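# Move the blue carton from the wall shelf to the desk

## Task

Pull the blue carton out of the line of cartons standing on the wall shelf and set it down on the desk. Every brown carton has to finish where it began, neither moved nor rotated. The robot must not topple or finish leaning, since either one fails the task. A result that stays in place only because the robot is still holding it does not count.

## Robot and tools

ROBOT. LinearBot: an omnidirectional base carrying a column about 1.75 m tall. A carriage rides the column through lift_m (0 to 1 m) and holds two identical six-joint arms, each ending in a two-finger gripper. The arm bases sit at roughly 0.57 m + lift_m above the floor, with carriage parts hanging about 0.15 m below that level. From its shoulder a hand reaches 0.78 m, but only about 0.38 m below its arm base. A hand is about 0.16 m long and 0.1 m wide (0.14 m when open). Parked arm joints 1 to 6: 0, 0.05, 0.05, 1.45, 0, 0. With both arms parked the robot measures about 0.95 m wide and 0.7 m long. Cameras: carriage_camera is fixed and looks forward about 20 degrees downward; left_wrist_camera and right_wrist_camera look out past the fingertips. Images are 504x504.

FRAMES. The base frame has its origin on the floor below the base centre, with x forward, y left and z up. left_hand and right_hand report, in this frame, the point halfway between the finger pads. quat_wxyz rotates base axes into hand axes: hand z runs along the fingers and hand y is the opening direction. A hand pointing straight up with joints 1, 5 and 6 at 0 reads (1,0,0,0). Hand readings can be off, more so at long reach. base_odometry is measured from the scene's starting pose and counts wheel turns, so slip shows up as travel. Heading is positive to the left, in the range -3.142 to 3.142.

execute_actions(actions, cameras): actions is a list containing one action object, or empty to just read state and images. An action may hold "base", "joints" or both, and they start together. "base" takes exactly one relative move from where the base last reported itself: translate_m (metres, forward positive, -2 to 2), strafe_m (metres, left positive, -2 to 2), or rotate_rad (radians, counter-clockwise/left positive, -6.3 to 6.3). "joints" is a single flat dict of absolute targets keyed by joint name, covering both arms: lift_m (m, 0 to 1); for each side (left_/right_): joint1_rad -2.617 to 3.054 (yaw about vertical, 0 forward, positive left); joint2_rad 0 to 3.141 (shoulder: 0 upper arm back and level, 1.57 upright, 3.14 forward and level); joint3_rad 0 to 3.141 (elbow, 0 folded, 3.14 straight); joint4_rad -1.57 to 1.57 (wrist pitch, positive raises fingertips); joint5_rad -1.57 to 1.57 (wrist yaw, positive turns fingertips RIGHT); joint6_rad -2.094 to 2.094 (roll about the fingers, positive clockwise seen from forearm); gripper_m 0 to 0.093 (pad gap in m). Any joint left out may keep pushing toward its previous target. Unknown keys or out-of-range values cause the whole call to be refused. cameras: a list taken from carriage_camera, left_wrist_camera, right_wrist_camera, "all"; null or omitted means all, [] means none. The 'pictures' line gives the order of the images. No action runs longer than 15 s. Arm speeds are up to 1.8 rad/s for joints 1-3 and 2.7 rad/s for joints 4-6.

wait(seconds 0 to 10): issues no new command and returns state and images. zoom_image(camera, region [x0,y0,x1,y1] pixels, at most 504x504): a closer view of that camera's latest image. read_manual(section "licences"): licence text only. finished_scene(scene 1 or 2): ends the scene for good and reports success. Release the carton and move away before calling it.

RESULTS. base_status/joint_status: "done" (for the base this only means the wheels turned the commanded amount), "off_target" (stopped short and may still be pushing; a gripper holding something usually reports this), "contact_stop"/"time_out" (target dropped, holding in place), "not_followed" together with "joint command not followed" and a cause (arm targets held back by the self-collision check; the robot may retry them on later actions until you send targets that pass), "limit_stop_at_motor_heat". on_its_own lists what this call did not command; its "held at" is a target, not the actual position. motor_effort gives percent of max, positive toward higher joint values, with the peak in brackets. It is noisy and biased. A lift effort that keeps falling while lowering means the hand or load is resting on something. If drive_wheels at rest is higher than after a free move, the base is pressing on something. "ARM HIT" means an arm struck the robot hard. MOTOR HOT appears from 75 °C. At 90 °C that arm stops for 10 s, and at 100 °C the arm goes limp and drops. Outstretched arms heat up fast, even when empty. After any stop, later motion calls in that same reply are skipped.

CAUTIONS. The wheel motors are weak (2 N m), so contact_stop triggers on light pushes. After being blocked, back off about 0.2 m along the way you came (or reverse the turn), a second time if needed. Don't drive backward into a table edge that the column could hit, because that can tip the robot. The base may roll about 0.3 m further after an arm touches something. Arms have no contact stop: they keep pressing and spring to their target once freed. Grip force is reduced for this task to about 13-25 N per pad, so grip the carton firmly and squarely or it may slip. A level hand droops about 10-17 cm under 1 kg. Tipping is most likely with the carriage high, arms stretched, a load held, pulling, or a sudden stop; only images reveal a lean. Never let the arms hit or press hard on each other. To free a withheld arm, first move only that arm clear, then the other in a later action. Loose objects may occasionally get nudged. Avoid drops, slams, and shoving the brown cartons.

Each tool is called after "Request:" as name([rows], argument=value, ...), one row to a line, values as JSON.

## Session

Request:
execute_actions(actions=[])

Scene clock: 0.00 s.
base_odometry: x=+0.000 y=+0.000 heading=+0.000 (m, m, rad; odometry frame)
base_status: not commanded
joint_positions: lift_m=+0.297 left_joint1_rad=+0.011 left_joint2_rad=+0.060 left_joint3_rad=+0.041 left_joint4_rad=+1.452 left_joint5_rad=+0.053 left_joint6_rad=+0.009 left_gripper_m=+0.095 right_joint1_rad=+0.004 right_joint2_rad=+0.058 right_joint3_rad=+0.067 right_joint4_rad=+1.418 right_joint5_rad=-0.033 right_joint6_rad=-0.032 right_gripper_m=+0.095
joint_status: not commanded
motor_effort: lift_m=+24 drive_wheels=-2 (%)
left_hand: x=+0.3164 y=+0.3228 z=+1.2775 quat_wxyz=(+0.997, +0.026, +0.069, +0.008) (m; base frame)
right_hand: x=+0.3163 y=-0.3257 z=+1.2839 quat_wxyz=(+0.997, -0.018, +0.072, -0.013) (m; base frame)
pictures: carriage_camera, left_wrist_camera, right_wrist_camera
Images, in order (width x height): carriage_camera 504x504, left_wrist_camera 504x504, right_wrist_camera 504x504.

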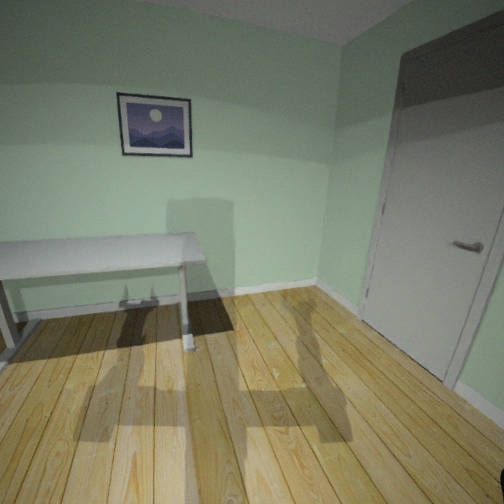

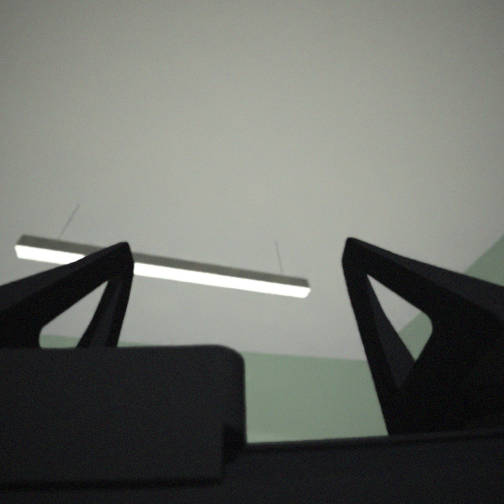

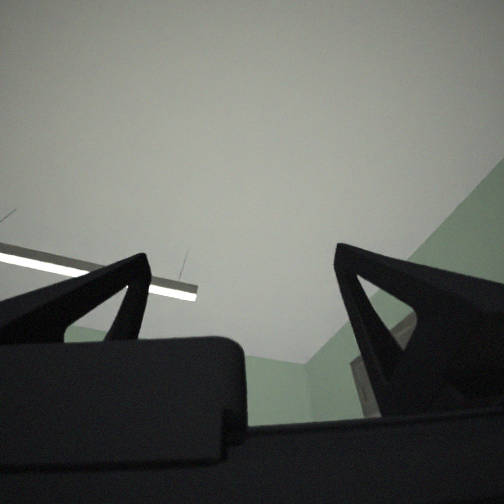

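Request:
execute_actions([
  {"base":{"rotate_rad":1.5}},
], cameras=["carriage_camera"])

Request:
execute_actions([
  {"base":{"rotate_rad":1.5}},
], cameras=["carriage_camera"])

Scene clock: 3.40 s.
base_odometry: x=+0.000 y=+0.000 heading=+1.499 (m, m, rad; odometry frame)
base_status: done
joint_positions: lift_m=+0.297 left_joint1_rad=+0.011 left_joint2_rad=+0.060 left_joint3_rad=+0.041 left_joint4_rad=+1.451 left_joint5_rad=+0.053 left_joint6_rad=+0.009 left_gripper_m=+0.095 right_joint1_rad=+0.004 right_joint2_rad=+0.058 right_joint3_rad=+0.067 right_joint4_rad=+1.418 right_joint5_rad=-0.033 right_joint6_rad=-0.032 right_gripper_m=+0.095
joint_status: not commanded
motor_effort: lift_m=+24(25) drive_wheels=+17(51) (%)
left_hand: x=+0.3168 y=+0.3228 z=+1.2775 quat_wxyz=(+0.997, +0.026, +0.070, +0.008) (m; base frame)
right_hand: x=+0.3163 y=-0.3257 z=+1.2839 quat_wxyz=(+0.997, -0.018, +0.072, -0.013) (m; base frame)
pictures: carriage_camera
Images, in order (width x height): carriage_camera 504x504.

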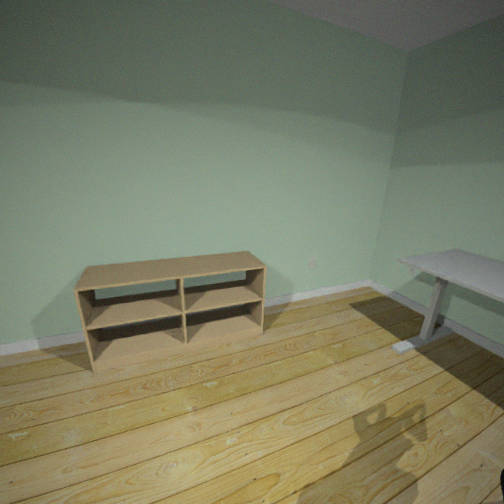

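Scene clock: 6.43 s.
base_odometry: x=+0.000 y=+0.000 heading=+2.998 (m, m, rad; odometry frame)
base_status: done
joint_positions: lift_m=+0.297 left_joint1_rad=+0.011 left_joint2_rad=+0.060 left_joint3_rad=+0.041 left_joint4_rad=+1.451 left_joint5_rad=+0.053 left_joint6_rad=+0.009 left_gripper_m=+0.095 right_joint1_rad=+0.004 right_joint2_rad=+0.058 right_joint3_rad=+0.067 right_joint4_rad=+1.418 right_joint5_rad=-0.033 right_joint6_rad=-0.032 right_gripper_m=+0.095
joint_status: not commanded
motor_effort: lift_m=+24(24) drive_wheels=+17(54) (%)
left_hand: x=+0.3168 y=+0.3228 z=+1.2775 quat_wxyz=(+0.997, +0.026, +0.070, +0.008) (m; base frame)
right_hand: x=+0.3163 y=-0.3257 z=+1.2839 quat_wxyz=(+0.997, -0.018, +0.072, -0.013) (m; base frame)
pictures: carriage_camera
Images, in order (width x height): carriage_camera 504x504.

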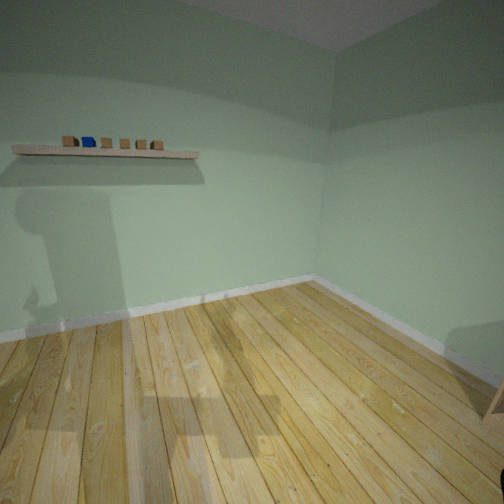

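Request:
execute_actions([
  {"base":{"rotate_rad":0.4},"joints":{"lift_m":0.6}},
], cameras=["carriage_camera"])

Scene clock: 8.53 s.
base_odometry: x=+0.000 y=+0.000 heading=-2.887 (m, m, rad; odometry frame)
base_status: done
joint_positions: lift_m=+0.600 left_joint1_rad=+0.011 left_joint2_rad=+0.060 left_joint3_rad=+0.041 left_joint4_rad=+1.450 left_joint5_rad=+0.053 left_joint6_rad=+0.009 left_gripper_m=+0.095 right_joint1_rad=+0.004 right_joint2_rad=+0.058 right_joint3_rad=+0.067 right_joint4_rad=+1.417 right_joint5_rad=-0.033 right_joint6_rad=-0.032 right_gripper_m=+0.095
joint_status: all done
motor_effort: lift_m=+27(32) drive_wheels=+17(54) (%)
left_hand: x=+0.3169 y=+0.3228 z=+1.5802 quat_wxyz=(+0.997, +0.026, +0.070, +0.008) (m; base frame)
right_hand: x=+0.3164 y=-0.3257 z=+1.5866 quat_wxyz=(+0.997, -0.018, +0.072, -0.013) (m; base frame)
pictures: carriage_camera
Images, in order (width x height): carriage_camera 504x504.

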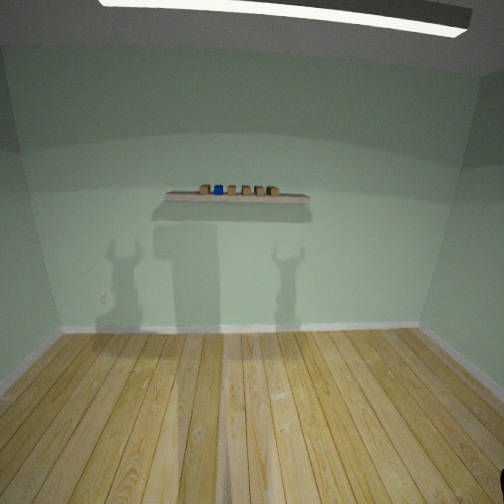

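Request:
execute_actions([
  {"base":{"rotate_rad":0.06}},
], cameras=[])

Request:
execute_actions([
  {"base":{"translate_m":1.1}},
], cameras=["carriage_camera"])

Scene clock: 9.80 s.
base_odometry: x=+0.000 y=+0.000 heading=-2.828 (m, m, rad; odometry frame)
base_status: done
joint_positions: lift_m=+0.600 left_joint1_rad=+0.011 left_joint2_rad=+0.060 left_joint3_rad=+0.041 left_joint4_rad=+1.450 left_joint5_rad=+0.053 left_joint6_rad=+0.009 left_gripper_m=+0.095 right_joint1_rad=+0.004 right_joint2_rad=+0.058 right_joint3_rad=+0.067 right_joint4_rad=+1.417 right_joint5_rad=-0.033 right_joint6_rad=-0.032 right_gripper_m=+0.095
joint_status: not commanded
motor_effort: lift_m=+27(27) drive_wheels=+18(53) (%)
left_hand: x=+0.3170 y=+0.3228 z=+1.5801 quat_wxyz=(+0.997, +0.026, +0.070, +0.008) (m; base frame)
right_hand: x=+0.3164 y=-0.3257 z=+1.5866 quat_wxyz=(+0.997, -0.018, +0.072, -0.013) (m; base frame)
pictures: none
No camera images: the call's "cameras" was empty. Leave "cameras" out to get every camera's image.

Scene clock: 14.40 s.
base_odometry: x=-1.046 y=-0.341 heading=-2.827 (m, m, rad; odometry frame)
base_status: done
joint_positions: lift_m=+0.600 left_joint1_rad=+0.011 left_joint2_rad=+0.060 left_joint3_rad=+0.041 left_joint4_rad=+1.450 left_joint5_rad=+0.053 left_joint6_rad=+0.009 left_gripper_m=+0.095 right_joint1_rad=+0.004 right_joint2_rad=+0.058 right_joint3_rad=+0.067 right_joint4_rad=+1.419 right_joint5_rad=-0.033 right_joint6_rad=-0.032 right_gripper_m=+0.095
joint_status: not commanded
motor_effort: lift_m=+27(27) drive_wheels=-16(62) (%)
left_hand: x=+0.3169 y=+0.3228 z=+1.5802 quat_wxyz=(+0.997, +0.026, +0.070, +0.008) (m; base frame)
right_hand: x=+0.3160 y=-0.3257 z=+1.5866 quat_wxyz=(+0.997, -0.018, +0.071, -0.013) (m; base frame)
pictures: carriage_camera
Images, in order (width x height): carriage_camera 504x504.

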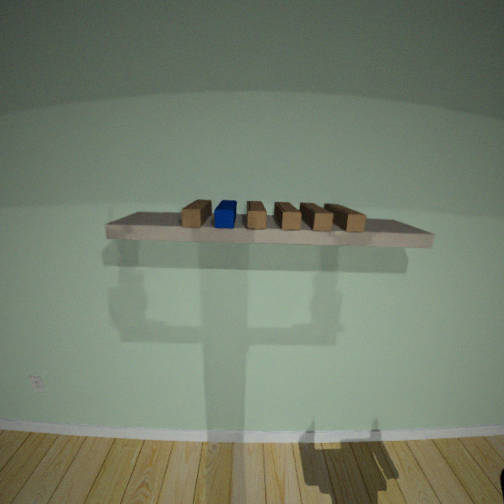

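Request:
execute_actions([
  {"base":{"rotate_rad":-0.03}},
], cameras=[])

Request:
execute_actions([
  {"base":{"strafe_m":-0.22},"joints":{"lift_m":0.48,"left_joint2_rad":0.8,"left_joint3_rad":0.8,"left_joint4_rad":0,"left_joint5_rad":0,"left_gripper_m":0.085}},
], cameras=["carriage_camera","left_wrist_camera"])

Scene clock: 16.40 s.
base_odometry: x=-1.046 y=-0.341 heading=-2.856 (m, m, rad; odometry frame)
base_status: done
joint_positions: lift_m=+0.600 left_joint1_rad=+0.011 left_joint2_rad=+0.060 left_joint3_rad=+0.041 left_joint4_rad=+1.451 left_joint5_rad=+0.053 left_joint6_rad=+0.009 left_gripper_m=+0.095 right_joint1_rad=+0.004 right_joint2_rad=+0.058 right_joint3_rad=+0.067 right_joint4_rad=+1.418 right_joint5_rad=-0.033 right_joint6_rad=-0.032 right_gripper_m=+0.095
joint_status: not commanded
motor_effort: lift_m=+26(27) drive_wheels=-12(19) (%)
left_hand: x=+0.3166 y=+0.3228 z=+1.5802 quat_wxyz=(+0.997, +0.026, +0.069, +0.008) (m; base frame)
right_hand: x=+0.3163 y=-0.3257 z=+1.5866 quat_wxyz=(+0.997, -0.018, +0.072, -0.013) (m; base frame)
pictures: none
No camera images: the call's "cameras" was empty. Leave "cameras" out to get every camera's image.

Scene clock: 18.67 s.
base_odometry: x=-1.108 y=-0.130 heading=-2.856 (m, m, rad; odometry frame)
base_status: done
joint_positions: lift_m=+0.480 left_joint1_rad=+0.011 left_joint2_rad=+0.797 left_joint3_rad=+0.774 left_joint4_rad=-0.004 left_joint5_rad=+0.006 left_joint6_rad=+0.009 left_gripper_m=+0.085 right_joint1_rad=+0.004 right_joint2_rad=+0.058 right_joint3_rad=+0.067 right_joint4_rad=+1.418 right_joint5_rad=-0.033 right_joint6_rad=-0.032 right_gripper_m=+0.095
joint_status: all done
motor_effort: lift_m=+21(21) drive_wheels=-9(51) (%)
left_hand: x=+0.6078 y=+0.3340 z=+1.3825 quat_wxyz=(+0.697, +0.001, +0.717, +0.005) (m; base frame)
right_hand: x=+0.3163 y=-0.3257 z=+1.4672 quat_wxyz=(+0.997, -0.018, +0.072, -0.013) (m; base frame)
pictures: carriage_camera, left_wrist_camera
Images, in order (width x height): carriage_camera 504x504, left_wrist_camera 504x504.

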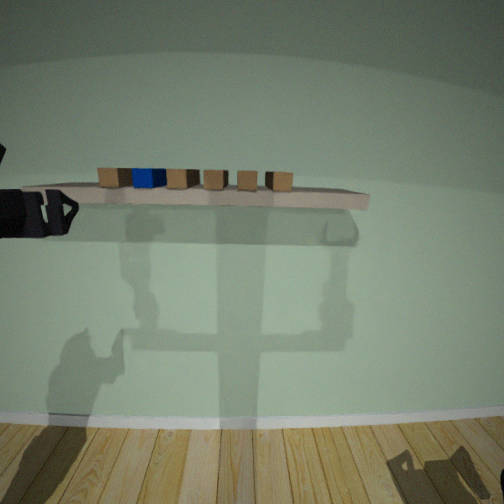

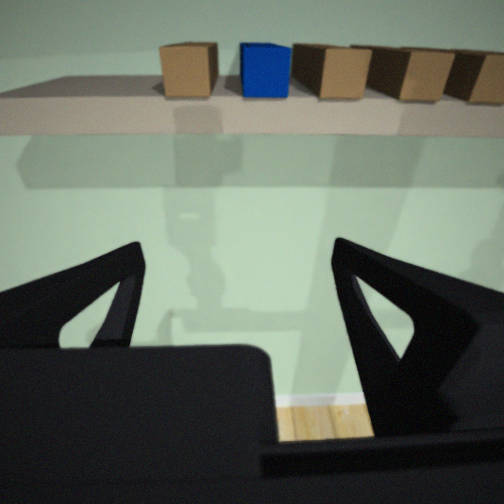

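Request:
execute_actions([
  {"base":{"strafe_m":-0.035},"joints":{"lift_m":0.51}},
], cameras=[])

Request:
execute_actions([
  {"base":{"translate_m":0.22}},
], cameras=["carriage_camera","left_wrist_camera"])

Scene clock: 20.33 s.
base_odometry: x=-1.119 y=-0.096 heading=-2.856 (m, m, rad; odometry frame)
base_status: done
joint_positions: lift_m=+0.510 left_joint1_rad=+0.011 left_joint2_rad=+0.797 left_joint3_rad=+0.783 left_joint4_rad=-0.003 left_joint5_rad=+0.006 left_joint6_rad=+0.009 left_gripper_m=+0.085 right_joint1_rad=+0.004 right_joint2_rad=+0.058 right_joint3_rad=+0.067 right_joint4_rad=+1.417 right_joint5_rad=-0.033 right_joint6_rad=-0.032 right_gripper_m=+0.095
joint_status: all done
motor_effort: lift_m=+27(33) drive_wheels=-6(51) (%)
left_hand: x=+0.6073 y=+0.3340 z=+1.4169 quat_wxyz=(+0.701, +0.001, +0.713, +0.005) (m; base frame)
right_hand: x=+0.3164 y=-0.3257 z=+1.4965 quat_wxyz=(+0.997, -0.018, +0.072, -0.013) (m; base frame)
pictures: none
No camera images: the call's "cameras" was empty. Leave "cameras" out to get every camera's image.

Scene clock: 22.60 s.
base_odometry: x=-1.330 y=-0.158 heading=-2.856 (m, m, rad; odometry frame)
base_status: done
joint_positions: lift_m=+0.510 left_joint1_rad=+0.011 left_joint2_rad=+0.797 left_joint3_rad=+0.783 left_joint4_rad=-0.004 left_joint5_rad=+0.006 left_joint6_rad=+0.009 left_gripper_m=+0.085 right_joint1_rad=+0.004 right_joint2_rad=+0.058 right_joint3_rad=+0.067 right_joint4_rad=+1.417 right_joint5_rad=-0.033 right_joint6_rad=-0.032 right_gripper_m=+0.095
joint_status: not commanded
motor_effort: lift_m=+27(27) drive_wheels=-11(41) (%)
left_hand: x=+0.6073 y=+0.3340 z=+1.4165 quat_wxyz=(+0.700, +0.001, +0.714, +0.005) (m; base frame)
right_hand: x=+0.3164 y=-0.3257 z=+1.4965 quat_wxyz=(+0.997, -0.018, +0.072, -0.013) (m; base frame)
pictures: carriage_camera, left_wrist_camera
Images, in order (width x height): carriage_camera 504x504, left_wrist_camera 504x504.

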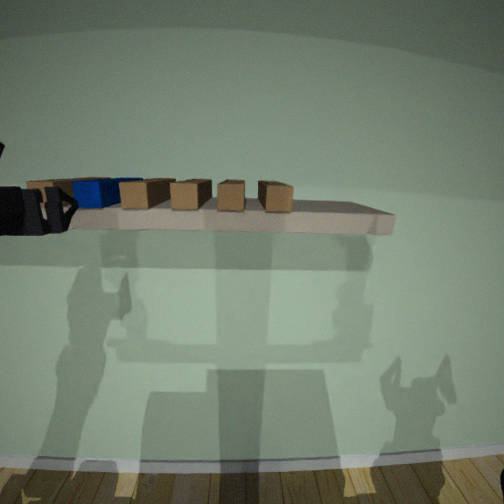

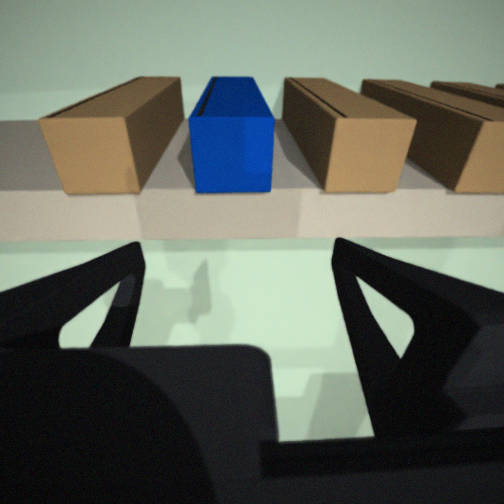

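Request:
execute_actions([
  {"base":{"translate_m":0.1},"joints":{"lift_m":0.518}},
], cameras=["carriage_camera","left_wrist_camera"])

Scene clock: 24.70 s.
base_odometry: x=-1.426 y=-0.186 heading=-2.857 (m, m, rad; odometry frame)
base_status: done
joint_positions: lift_m=+0.518 left_joint1_rad=+0.011 left_joint2_rad=+0.797 left_joint3_rad=+0.785 left_joint4_rad=-0.004 left_joint5_rad=+0.006 left_joint6_rad=+0.009 left_gripper_m=+0.085 right_joint1_rad=+0.004 right_joint2_rad=+0.058 right_joint3_rad=+0.067 right_joint4_rad=+1.418 right_joint5_rad=-0.033 right_joint6_rad=-0.032 right_gripper_m=+0.095
joint_status: all done
motor_effort: lift_m=+27(32) drive_wheels=-11(50) (%)
left_hand: x=+0.6072 y=+0.3340 z=+1.4254 quat_wxyz=(+0.701, +0.001, +0.713, +0.005) (m; base frame)
right_hand: x=+0.3163 y=-0.3257 z=+1.5045 quat_wxyz=(+0.997, -0.018, +0.072, -0.013) (m; base frame)
pictures: carriage_camera, left_wrist_camera
Images, in order (width x height): carriage_camera 504x504, left_wrist_camera 504x504.

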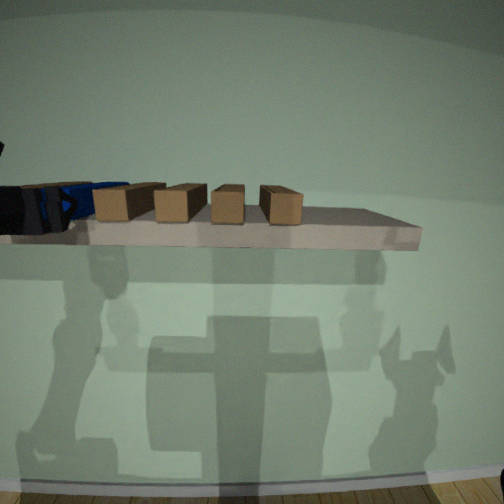

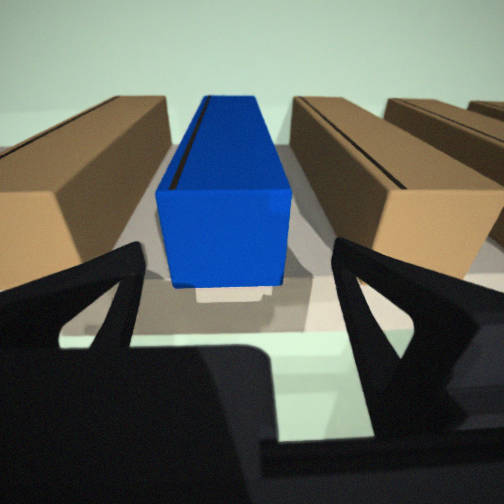

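Request:
execute_actions([
  {"base":{"strafe_m":0.008},"joints":{"lift_m":0.526}},
], cameras=[])

Request:
execute_actions([
  {"base":{"translate_m":0.055}},
], cameras=["left_wrist_camera"])

Scene clock: 25.80 s.
base_odometry: x=-1.424 y=-0.193 heading=-2.857 (m, m, rad; odometry frame)
base_status: done
joint_positions: lift_m=+0.526 left_joint1_rad=+0.011 left_joint2_rad=+0.797 left_joint3_rad=+0.785 left_joint4_rad=-0.004 left_joint5_rad=+0.006 left_joint6_rad=+0.009 left_gripper_m=+0.085 right_joint1_rad=+0.004 right_joint2_rad=+0.058 right_joint3_rad=+0.067 right_joint4_rad=+1.417 right_joint5_rad=-0.033 right_joint6_rad=-0.032 right_gripper_m=+0.095
joint_status: all done
motor_effort: lift_m=+27(33) drive_wheels=+3(24) (%)
left_hand: x=+0.6072 y=+0.3340 z=+1.4333 quat_wxyz=(+0.701, +0.001, +0.713, +0.005) (m; base frame)
right_hand: x=+0.3164 y=-0.3257 z=+1.5125 quat_wxyz=(+0.997, -0.018, +0.072, -0.013) (m; base frame)
pictures: none
No camera images: the call's "cameras" was empty. Leave "cameras" out to get every camera's image.

Scene clock: 27.13 s.
base_odometry: x=-1.477 y=-0.209 heading=-2.857 (m, m, rad; odometry frame)
base_status: done
joint_positions: lift_m=+0.526 left_joint1_rad=+0.011 left_joint2_rad=+0.797 left_joint3_rad=+0.785 left_joint4_rad=-0.005 left_joint5_rad=+0.006 left_joint6_rad=+0.009 left_gripper_m=+0.085 right_joint1_rad=+0.004 right_joint2_rad=+0.058 right_joint3_rad=+0.067 right_joint4_rad=+1.417 right_joint5_rad=-0.033 right_joint6_rad=-0.032 right_gripper_m=+0.095
joint_status: not commanded
motor_effort: lift_m=+27(27) drive_wheels=-11(45) (%)
left_hand: x=+0.6072 y=+0.3340 z=+1.4331 quat_wxyz=(+0.701, +0.001, +0.713, +0.005) (m; base frame)
right_hand: x=+0.3164 y=-0.3257 z=+1.5125 quat_wxyz=(+0.997, -0.018, +0.072, -0.013) (m; base frame)
pictures: left_wrist_camera
Images, in order (width x height): left_wrist_camera 504x504.

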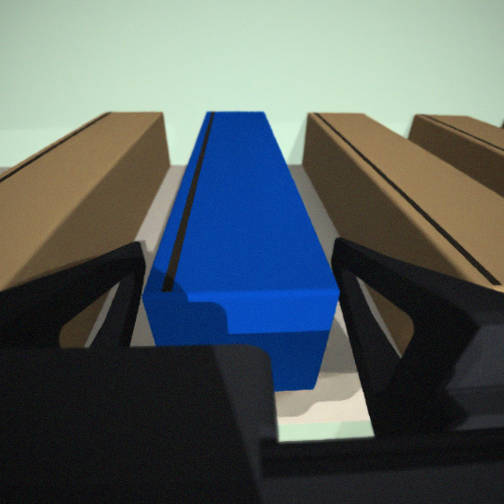

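Request:
execute_actions([
  {"joints":{"left_gripper_m":0.0}},
], cameras=[])

Request:
execute_actions([
  {"joints":{"lift_m":0.545}},
], cameras=["left_wrist_camera","carriage_camera"])

Scene clock: 28.13 s.
base_odometry: x=-1.477 y=-0.209 heading=-2.857 (m, m, rad; odometry frame)
base_status: not commanded
joint_positions: lift_m=+0.526 left_joint1_rad=+0.011 left_joint2_rad=+0.797 left_joint3_rad=+0.785 left_joint4_rad=-0.005 left_joint5_rad=+0.006 left_joint6_rad=+0.009 left_gripper_m=+0.061 right_joint1_rad=+0.004 right_joint2_rad=+0.058 right_joint3_rad=+0.067 right_joint4_rad=+1.417 right_joint5_rad=-0.033 right_joint6_rad=-0.032 right_gripper_m=+0.095
joint_status: left_gripper_m off_target (ended at +0.061, target +0.000)
motor_effort: lift_m=+27(27) drive_wheels=-10(12) (%)
left_hand: x=+0.6072 y=+0.3340 z=+1.4331 quat_wxyz=(+0.701, +0.001, +0.713, +0.005) (m; base frame)
right_hand: x=+0.3164 y=-0.3257 z=+1.5125 quat_wxyz=(+0.997, -0.018, +0.072, -0.013) (m; base frame)
pictures: none
No camera images: the call's "cameras" was empty. Leave "cameras" out to get every camera's image.

Scene clock: 28.70 s.
base_odometry: x=-1.477 y=-0.209 heading=-2.857 (m, m, rad; odometry frame)
base_status: not commanded
joint_positions: lift_m=+0.545 left_joint1_rad=+0.011 left_joint2_rad=+0.798 left_joint3_rad=+0.785 left_joint4_rad=-0.019 left_joint5_rad=+0.006 left_joint6_rad=+0.009 left_gripper_m=+0.061 right_joint1_rad=+0.004 right_joint2_rad=+0.058 right_joint3_rad=+0.067 right_joint4_rad=+1.417 right_joint5_rad=-0.033 right_joint6_rad=-0.032 right_gripper_m=+0.095
joint_status: all done
motor_effort: lift_m=+27(32) drive_wheels=-9(11) (%)
left_hand: x=+0.6072 y=+0.3340 z=+1.4486 quat_wxyz=(+0.696, +0.001, +0.718, +0.005) (m; base frame)
right_hand: x=+0.3165 y=-0.3257 z=+1.5315 quat_wxyz=(+0.997, -0.018, +0.072, -0.013) (m; base frame)
pictures: carriage_camera, left_wrist_camera
Images, in order (width x height): carriage_camera 504x504, left_wrist_camera 504x504.

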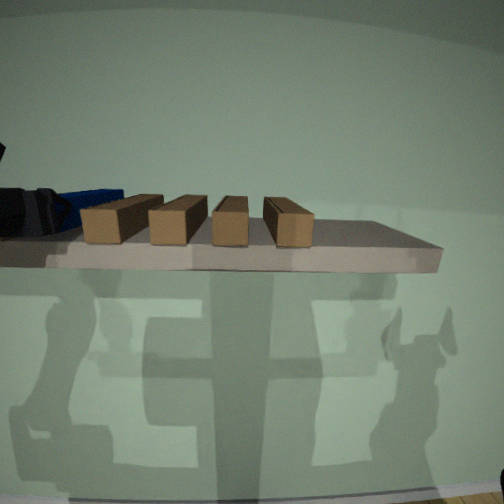

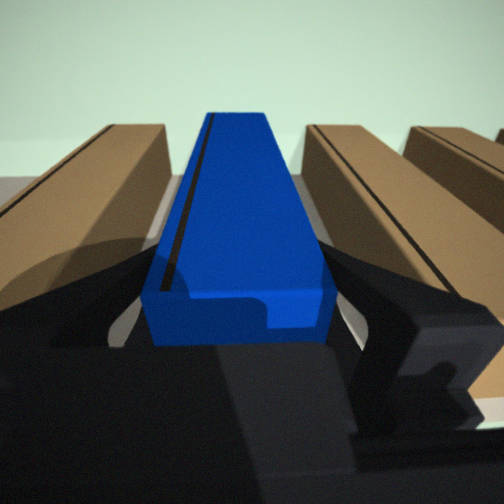

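Lifted cleanly. Back out and turn to face the desk.

Request:
execute_actions([
  {"base":{"translate_m":-0.5}},
], cameras=["left_wrist_camera"])

Request:
execute_actions([
  {"base":{"rotate_rad":-3.14},"joints":{"lift_m":0.1}},
], cameras=["left_wrist_camera","carriage_camera"])

Scene clock: 39.17 s.
base_odometry: x=-0.997 y=-0.069 heading=-2.857 (m, m, rad; odometry frame)
base_status: done
joint_positions: lift_m=+0.545 left_joint1_rad=+0.011 left_joint2_rad=+0.798 left_joint3_rad=+0.785 left_joint4_rad=-0.023 left_joint5_rad=+0.006 left_joint6_rad=+0.009 left_gripper_m=+0.061 right_joint1_rad=+0.004 right_joint2_rad=+0.058 right_joint3_rad=+0.067 right_joint4_rad=+1.416 right_joint5_rad=-0.033 right_joint6_rad=-0.032 right_gripper_m=+0.095
joint_status: not commanded
motor_effort: lift_m=+27(27) drive_wheels=-10(67) (%)
left_hand: x=+0.6072 y=+0.3341 z=+1.4476 quat_wxyz=(+0.694, +0.001, +0.720, +0.005) (m; base frame)
right_hand: x=+0.3166 y=-0.3257 z=+1.5315 quat_wxyz=(+0.997, -0.018, +0.073, -0.013) (m; base frame)
pictures: left_wrist_camera
Images, in order (width x height): left_wrist_camera 504x504.

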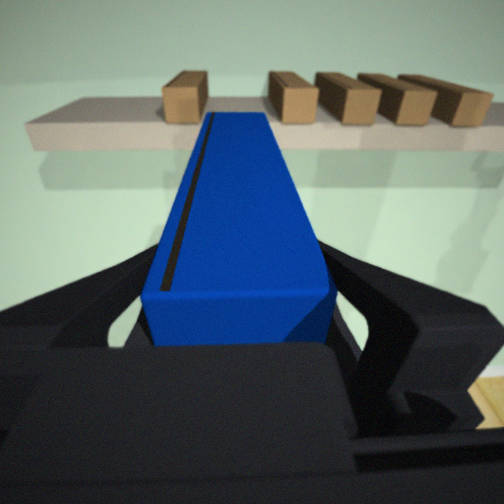

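Scene clock: 43.43 s.
base_odometry: x=-0.997 y=-0.069 heading=+0.287 (m, m, rad; odometry frame)
base_status: done
joint_positions: lift_m=+0.100 left_joint1_rad=+0.011 left_joint2_rad=+0.802 left_joint3_rad=+0.785 left_joint4_rad=-0.035 left_joint5_rad=+0.002 left_joint6_rad=+0.009 left_gripper_m=+0.061 right_joint1_rad=+0.004 right_joint2_rad=+0.058 right_joint3_rad=+0.067 right_joint4_rad=+1.414 right_joint5_rad=-0.033 right_joint6_rad=-0.032 right_gripper_m=+0.095
joint_status: all done
motor_effort: lift_m=+21(21) drive_wheels=+17(63) (%)
left_hand: x=+0.6080 y=+0.3347 z=+0.9992 quat_wxyz=(+0.689, +0.000, +0.725, +0.006) (m; base frame)
right_hand: x=+0.3173 y=-0.3257 z=+1.0870 quat_wxyz=(+0.997, -0.018, +0.074, -0.013) (m; base frame)
pictures: carriage_camera, left_wrist_camera
Images, in order (width x height): carriage_camera 504x504, left_wrist_camera 504x504.

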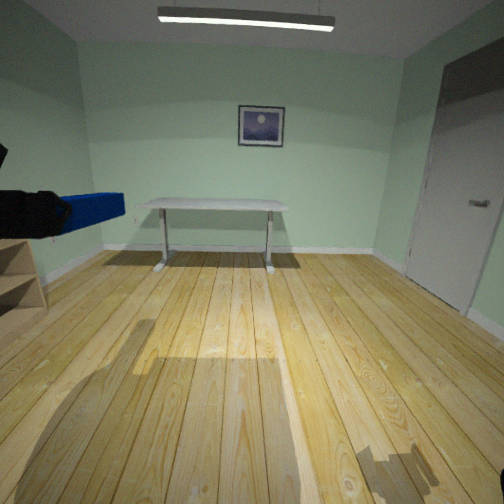

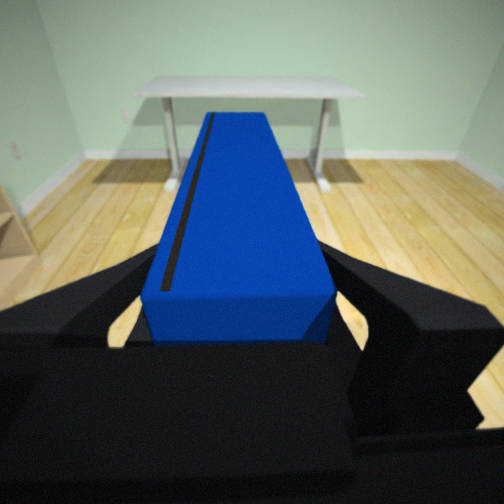

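Request:
execute_actions([
  {"base":{"translate_m":1.7}},
], cameras=["carriage_camera"])

Scene clock: 49.63 s.
base_odometry: x=+0.634 y=+0.410 heading=+0.286 (m, m, rad; odometry frame)
base_status: done
joint_positions: lift_m=+0.100 left_joint1_rad=+0.011 left_joint2_rad=+0.802 left_joint3_rad=+0.785 left_joint4_rad=-0.029 left_joint5_rad=+0.002 left_joint6_rad=+0.009 left_gripper_m=+0.061 right_joint1_rad=+0.004 right_joint2_rad=+0.058 right_joint3_rad=+0.067 right_joint4_rad=+1.414 right_joint5_rad=-0.033 right_joint6_rad=-0.032 right_gripper_m=+0.095
joint_status: not commanded
motor_effort: lift_m=+21(21) drive_wheels=-18(61) (%)
left_hand: x=+0.6080 y=+0.3347 z=+1.0006 quat_wxyz=(+0.691, +0.000, +0.723, +0.006) (m; base frame)
right_hand: x=+0.3172 y=-0.3257 z=+1.0870 quat_wxyz=(+0.997, -0.018, +0.074, -0.013) (m; base frame)
pictures: carriage_camera
Images, in order (width x height): carriage_camera 504x504.

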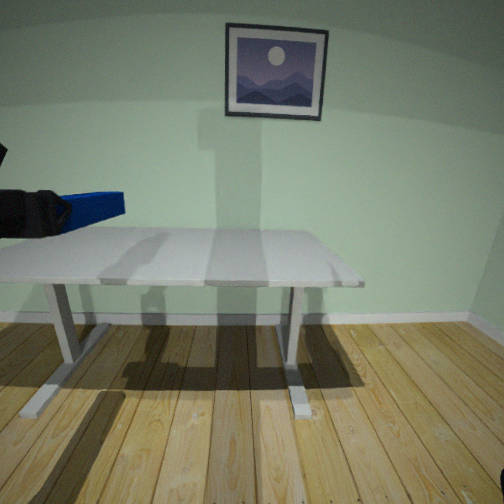

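Request:
execute_actions([
  {"joints":{"left_joint2_rad":1.9,"left_joint3_rad":0.9,"left_joint4_rad":1.03}},
], cameras=[])

Request:
execute_actions([
  {"base":{"translate_m":0.3}},
], cameras=["carriage_camera","left_wrist_camera"])

Scene clock: 52.37 s.
base_odometry: x=+0.634 y=+0.410 heading=+0.286 (m, m, rad; odometry frame)
base_status: not commanded
joint_positions: lift_m=+0.100 left_joint1_rad=+0.011 left_joint2_rad=+1.906 left_joint3_rad=+0.887 left_joint4_rad=+0.992 left_joint5_rad=+0.002 left_joint6_rad=+0.009 left_gripper_m=+0.061 right_joint1_rad=+0.004 right_joint2_rad=+0.058 right_joint3_rad=+0.067 right_joint4_rad=+1.414 right_joint5_rad=-0.033 right_joint6_rad=-0.032 right_gripper_m=+0.095
joint_status: all done
motor_effort: lift_m=+21(21) drive_wheels=-17(15) (%)
left_hand: x=+0.8122 y=+0.3369 z=+0.8315 quat_wxyz=(+0.697, +0.000, +0.717, +0.006) (m; base frame)
right_hand: x=+0.3172 y=-0.3257 z=+1.0870 quat_wxyz=(+0.997, -0.018, +0.074, -0.013) (m; base frame)
pictures: none
No camera images: the call's "cameras" was empty. Leave "cameras" out to get every camera's image.

Scene clock: 54.83 s.
base_odometry: x=+0.923 y=+0.495 heading=+0.285 (m, m, rad; odometry frame)
base_status: done
joint_positions: lift_m=+0.100 left_joint1_rad=+0.010 left_joint2_rad=+1.906 left_joint3_rad=+0.887 left_joint4_rad=+0.998 left_joint5_rad=+0.002 left_joint6_rad=+0.009 left_gripper_m=+0.061 right_joint1_rad=+0.004 right_joint2_rad=+0.058 right_joint3_rad=+0.067 right_joint4_rad=+1.415 right_joint5_rad=-0.033 right_joint6_rad=-0.032 right_gripper_m=+0.095
joint_status: not commanded
motor_effort: lift_m=+21(21) drive_wheels=-14(50) (%)
left_hand: x=+0.8122 y=+0.3368 z=+0.8330 quat_wxyz=(+0.699, +0.000, +0.715, +0.006) (m; base frame)
right_hand: x=+0.3169 y=-0.3257 z=+1.0870 quat_wxyz=(+0.997, -0.018, +0.073, -0.013) (m; base frame)
pictures: carriage_camera, left_wrist_camera
Images, in order (width x height): carriage_camera 504x504, left_wrist_camera 504x504.

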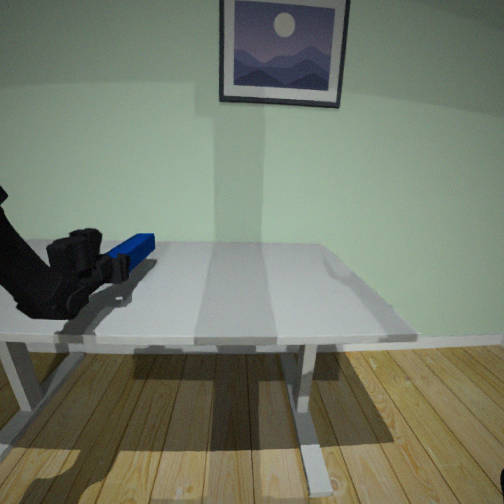

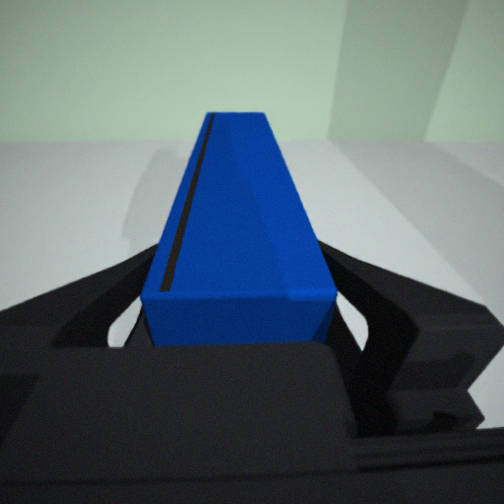

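Request:
execute_actions([
  {"joints":{"lift_m":0.04}},
], cameras=["carriage_camera"])

Request:
execute_actions([
  {"joints":{"lift_m":0.02}},
], cameras=["carriage_camera"])

Scene clock: 56.03 s.
base_odometry: x=+0.922 y=+0.495 heading=+0.285 (m, m, rad; odometry frame)
base_status: not commanded
joint_positions: lift_m=+0.040 left_joint1_rad=+0.010 left_joint2_rad=+1.911 left_joint3_rad=+0.887 left_joint4_rad=+0.999 left_joint5_rad=+0.002 left_joint6_rad=+0.009 left_gripper_m=+0.061 right_joint1_rad=+0.004 right_joint2_rad=+0.058 right_joint3_rad=+0.067 right_joint4_rad=+1.415 right_joint5_rad=-0.033 right_joint6_rad=-0.032 right_gripper_m=+0.095
joint_status: all done
motor_effort: lift_m=+21(22) drive_wheels=-11(14) (%)
left_hand: x=+0.8125 y=+0.3368 z=+0.7711 quat_wxyz=(+0.698, +0.000, +0.716, +0.006) (m; base frame)
right_hand: x=+0.3169 y=-0.3257 z=+1.0270 quat_wxyz=(+0.997, -0.018, +0.073, -0.013) (m; base frame)
pictures: carriage_camera
Images, in order (width x height): carriage_camera 504x504.

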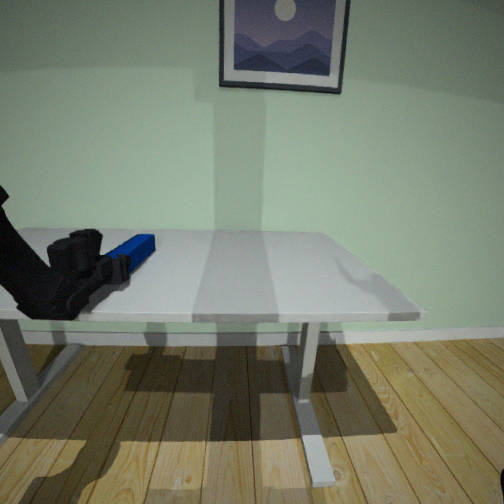

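Scene clock: 56.60 s.
base_odometry: x=+0.922 y=+0.495 heading=+0.285 (m, m, rad; odometry frame)
base_status: not commanded
joint_positions: lift_m=+0.020 left_joint1_rad=+0.010 left_joint2_rad=+1.908 left_joint3_rad=+0.887 left_joint4_rad=+1.023 left_joint5_rad=+0.002 left_joint6_rad=+0.009 left_gripper_m=+0.061 right_joint1_rad=+0.004 right_joint2_rad=+0.058 right_joint3_rad=+0.067 right_joint4_rad=+1.415 right_joint5_rad=-0.033 right_joint6_rad=-0.032 right_gripper_m=+0.095
joint_status: all done
motor_effort: lift_m=+20(22) drive_wheels=-11(12) (%)
left_hand: x=+0.8124 y=+0.3368 z=+0.7582 quat_wxyz=(+0.707, +0.000, +0.707, +0.006) (m; base frame)
right_hand: x=+0.3169 y=-0.3257 z=+1.0071 quat_wxyz=(+0.997, -0.018, +0.073, -0.013) (m; base frame)
pictures: carriage_camera
Images, in order (width x height): carriage_camera 504x504.

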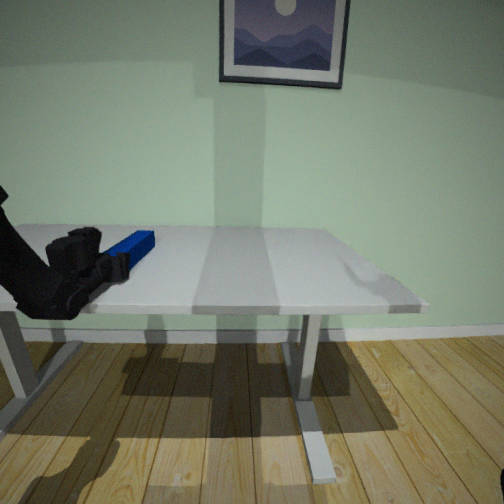

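Contact reached. Release and retreat.

Request:
execute_actions([
  {"joints":{"left_gripper_m":0.09}},
], cameras=[])

Request:
execute_actions([
  {"base":{"translate_m":-0.35},"joints":{"lift_m":0.03}},
], cameras=["carriage_camera"])

Request:
finished_scene(scene=1)

Scene clock: 57.73 s.
base_odometry: x=+0.922 y=+0.495 heading=+0.285 (m, m, rad; odometry frame)
base_status: not commanded
joint_positions: lift_m=+0.020 left_joint1_rad=+0.010 left_joint2_rad=+1.908 left_joint3_rad=+0.887 left_joint4_rad=+1.023 left_joint5_rad=+0.002 left_joint6_rad=+0.009 left_gripper_m=+0.090 right_joint1_rad=+0.004 right_joint2_rad=+0.058 right_joint3_rad=+0.067 right_joint4_rad=+1.415 right_joint5_rad=-0.033 right_joint6_rad=-0.032 right_gripper_m=+0.095
joint_status: all done
motor_effort: lift_m=+20(20) drive_wheels=-13(11) (%)
left_hand: x=+0.8124 y=+0.3368 z=+0.7582 quat_wxyz=(+0.707, +0.000, +0.707, +0.006) (m; base frame)
right_hand: x=+0.3169 y=-0.3257 z=+1.0071 quat_wxyz=(+0.997, -0.018, +0.073, -0.013) (m; base frame)
pictures: none
No camera images: the call's "cameras" was empty. Leave "cameras" out to get every camera's image.

Scene clock: 60.47 s.
base_odometry: x=+0.586 y=+0.396 heading=+0.284 (m, m, rad; odometry frame)
base_status: done
joint_positions: lift_m=+0.030 left_joint1_rad=+0.010 left_joint2_rad=+1.906 left_joint3_rad=+0.887 left_joint4_rad=+1.024 left_joint5_rad=+0.002 left_joint6_rad=+0.009 left_gripper_m=+0.090 right_joint1_rad=+0.004 right_joint2_rad=+0.058 right_joint3_rad=+0.067 right_joint4_rad=+1.414 right_joint5_rad=-0.033 right_joint6_rad=-0.032 right_gripper_m=+0.095
joint_status: all done
motor_effort: lift_m=+27(33) drive_wheels=-18(69) (%)
left_hand: x=+0.8123 y=+0.3366 z=+0.7689 quat_wxyz=(+0.709, +0.000, +0.705, +0.006) (m; base frame)
right_hand: x=+0.3172 y=-0.3257 z=+1.0165 quat_wxyz=(+0.997, -0.018, +0.074, -0.013) (m; base frame)
pictures: carriage_camera
Images, in order (width x height): carriage_camera 504x504.

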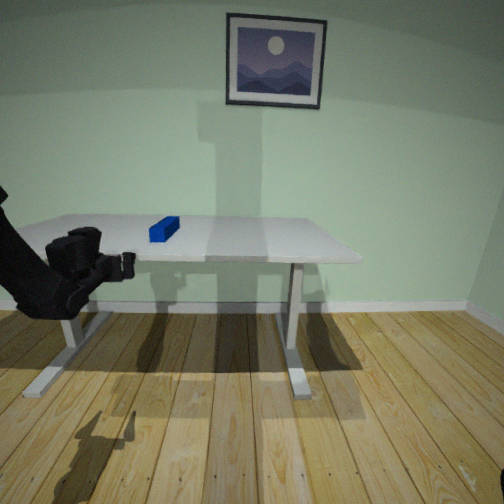

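The scene is finished: the task was done.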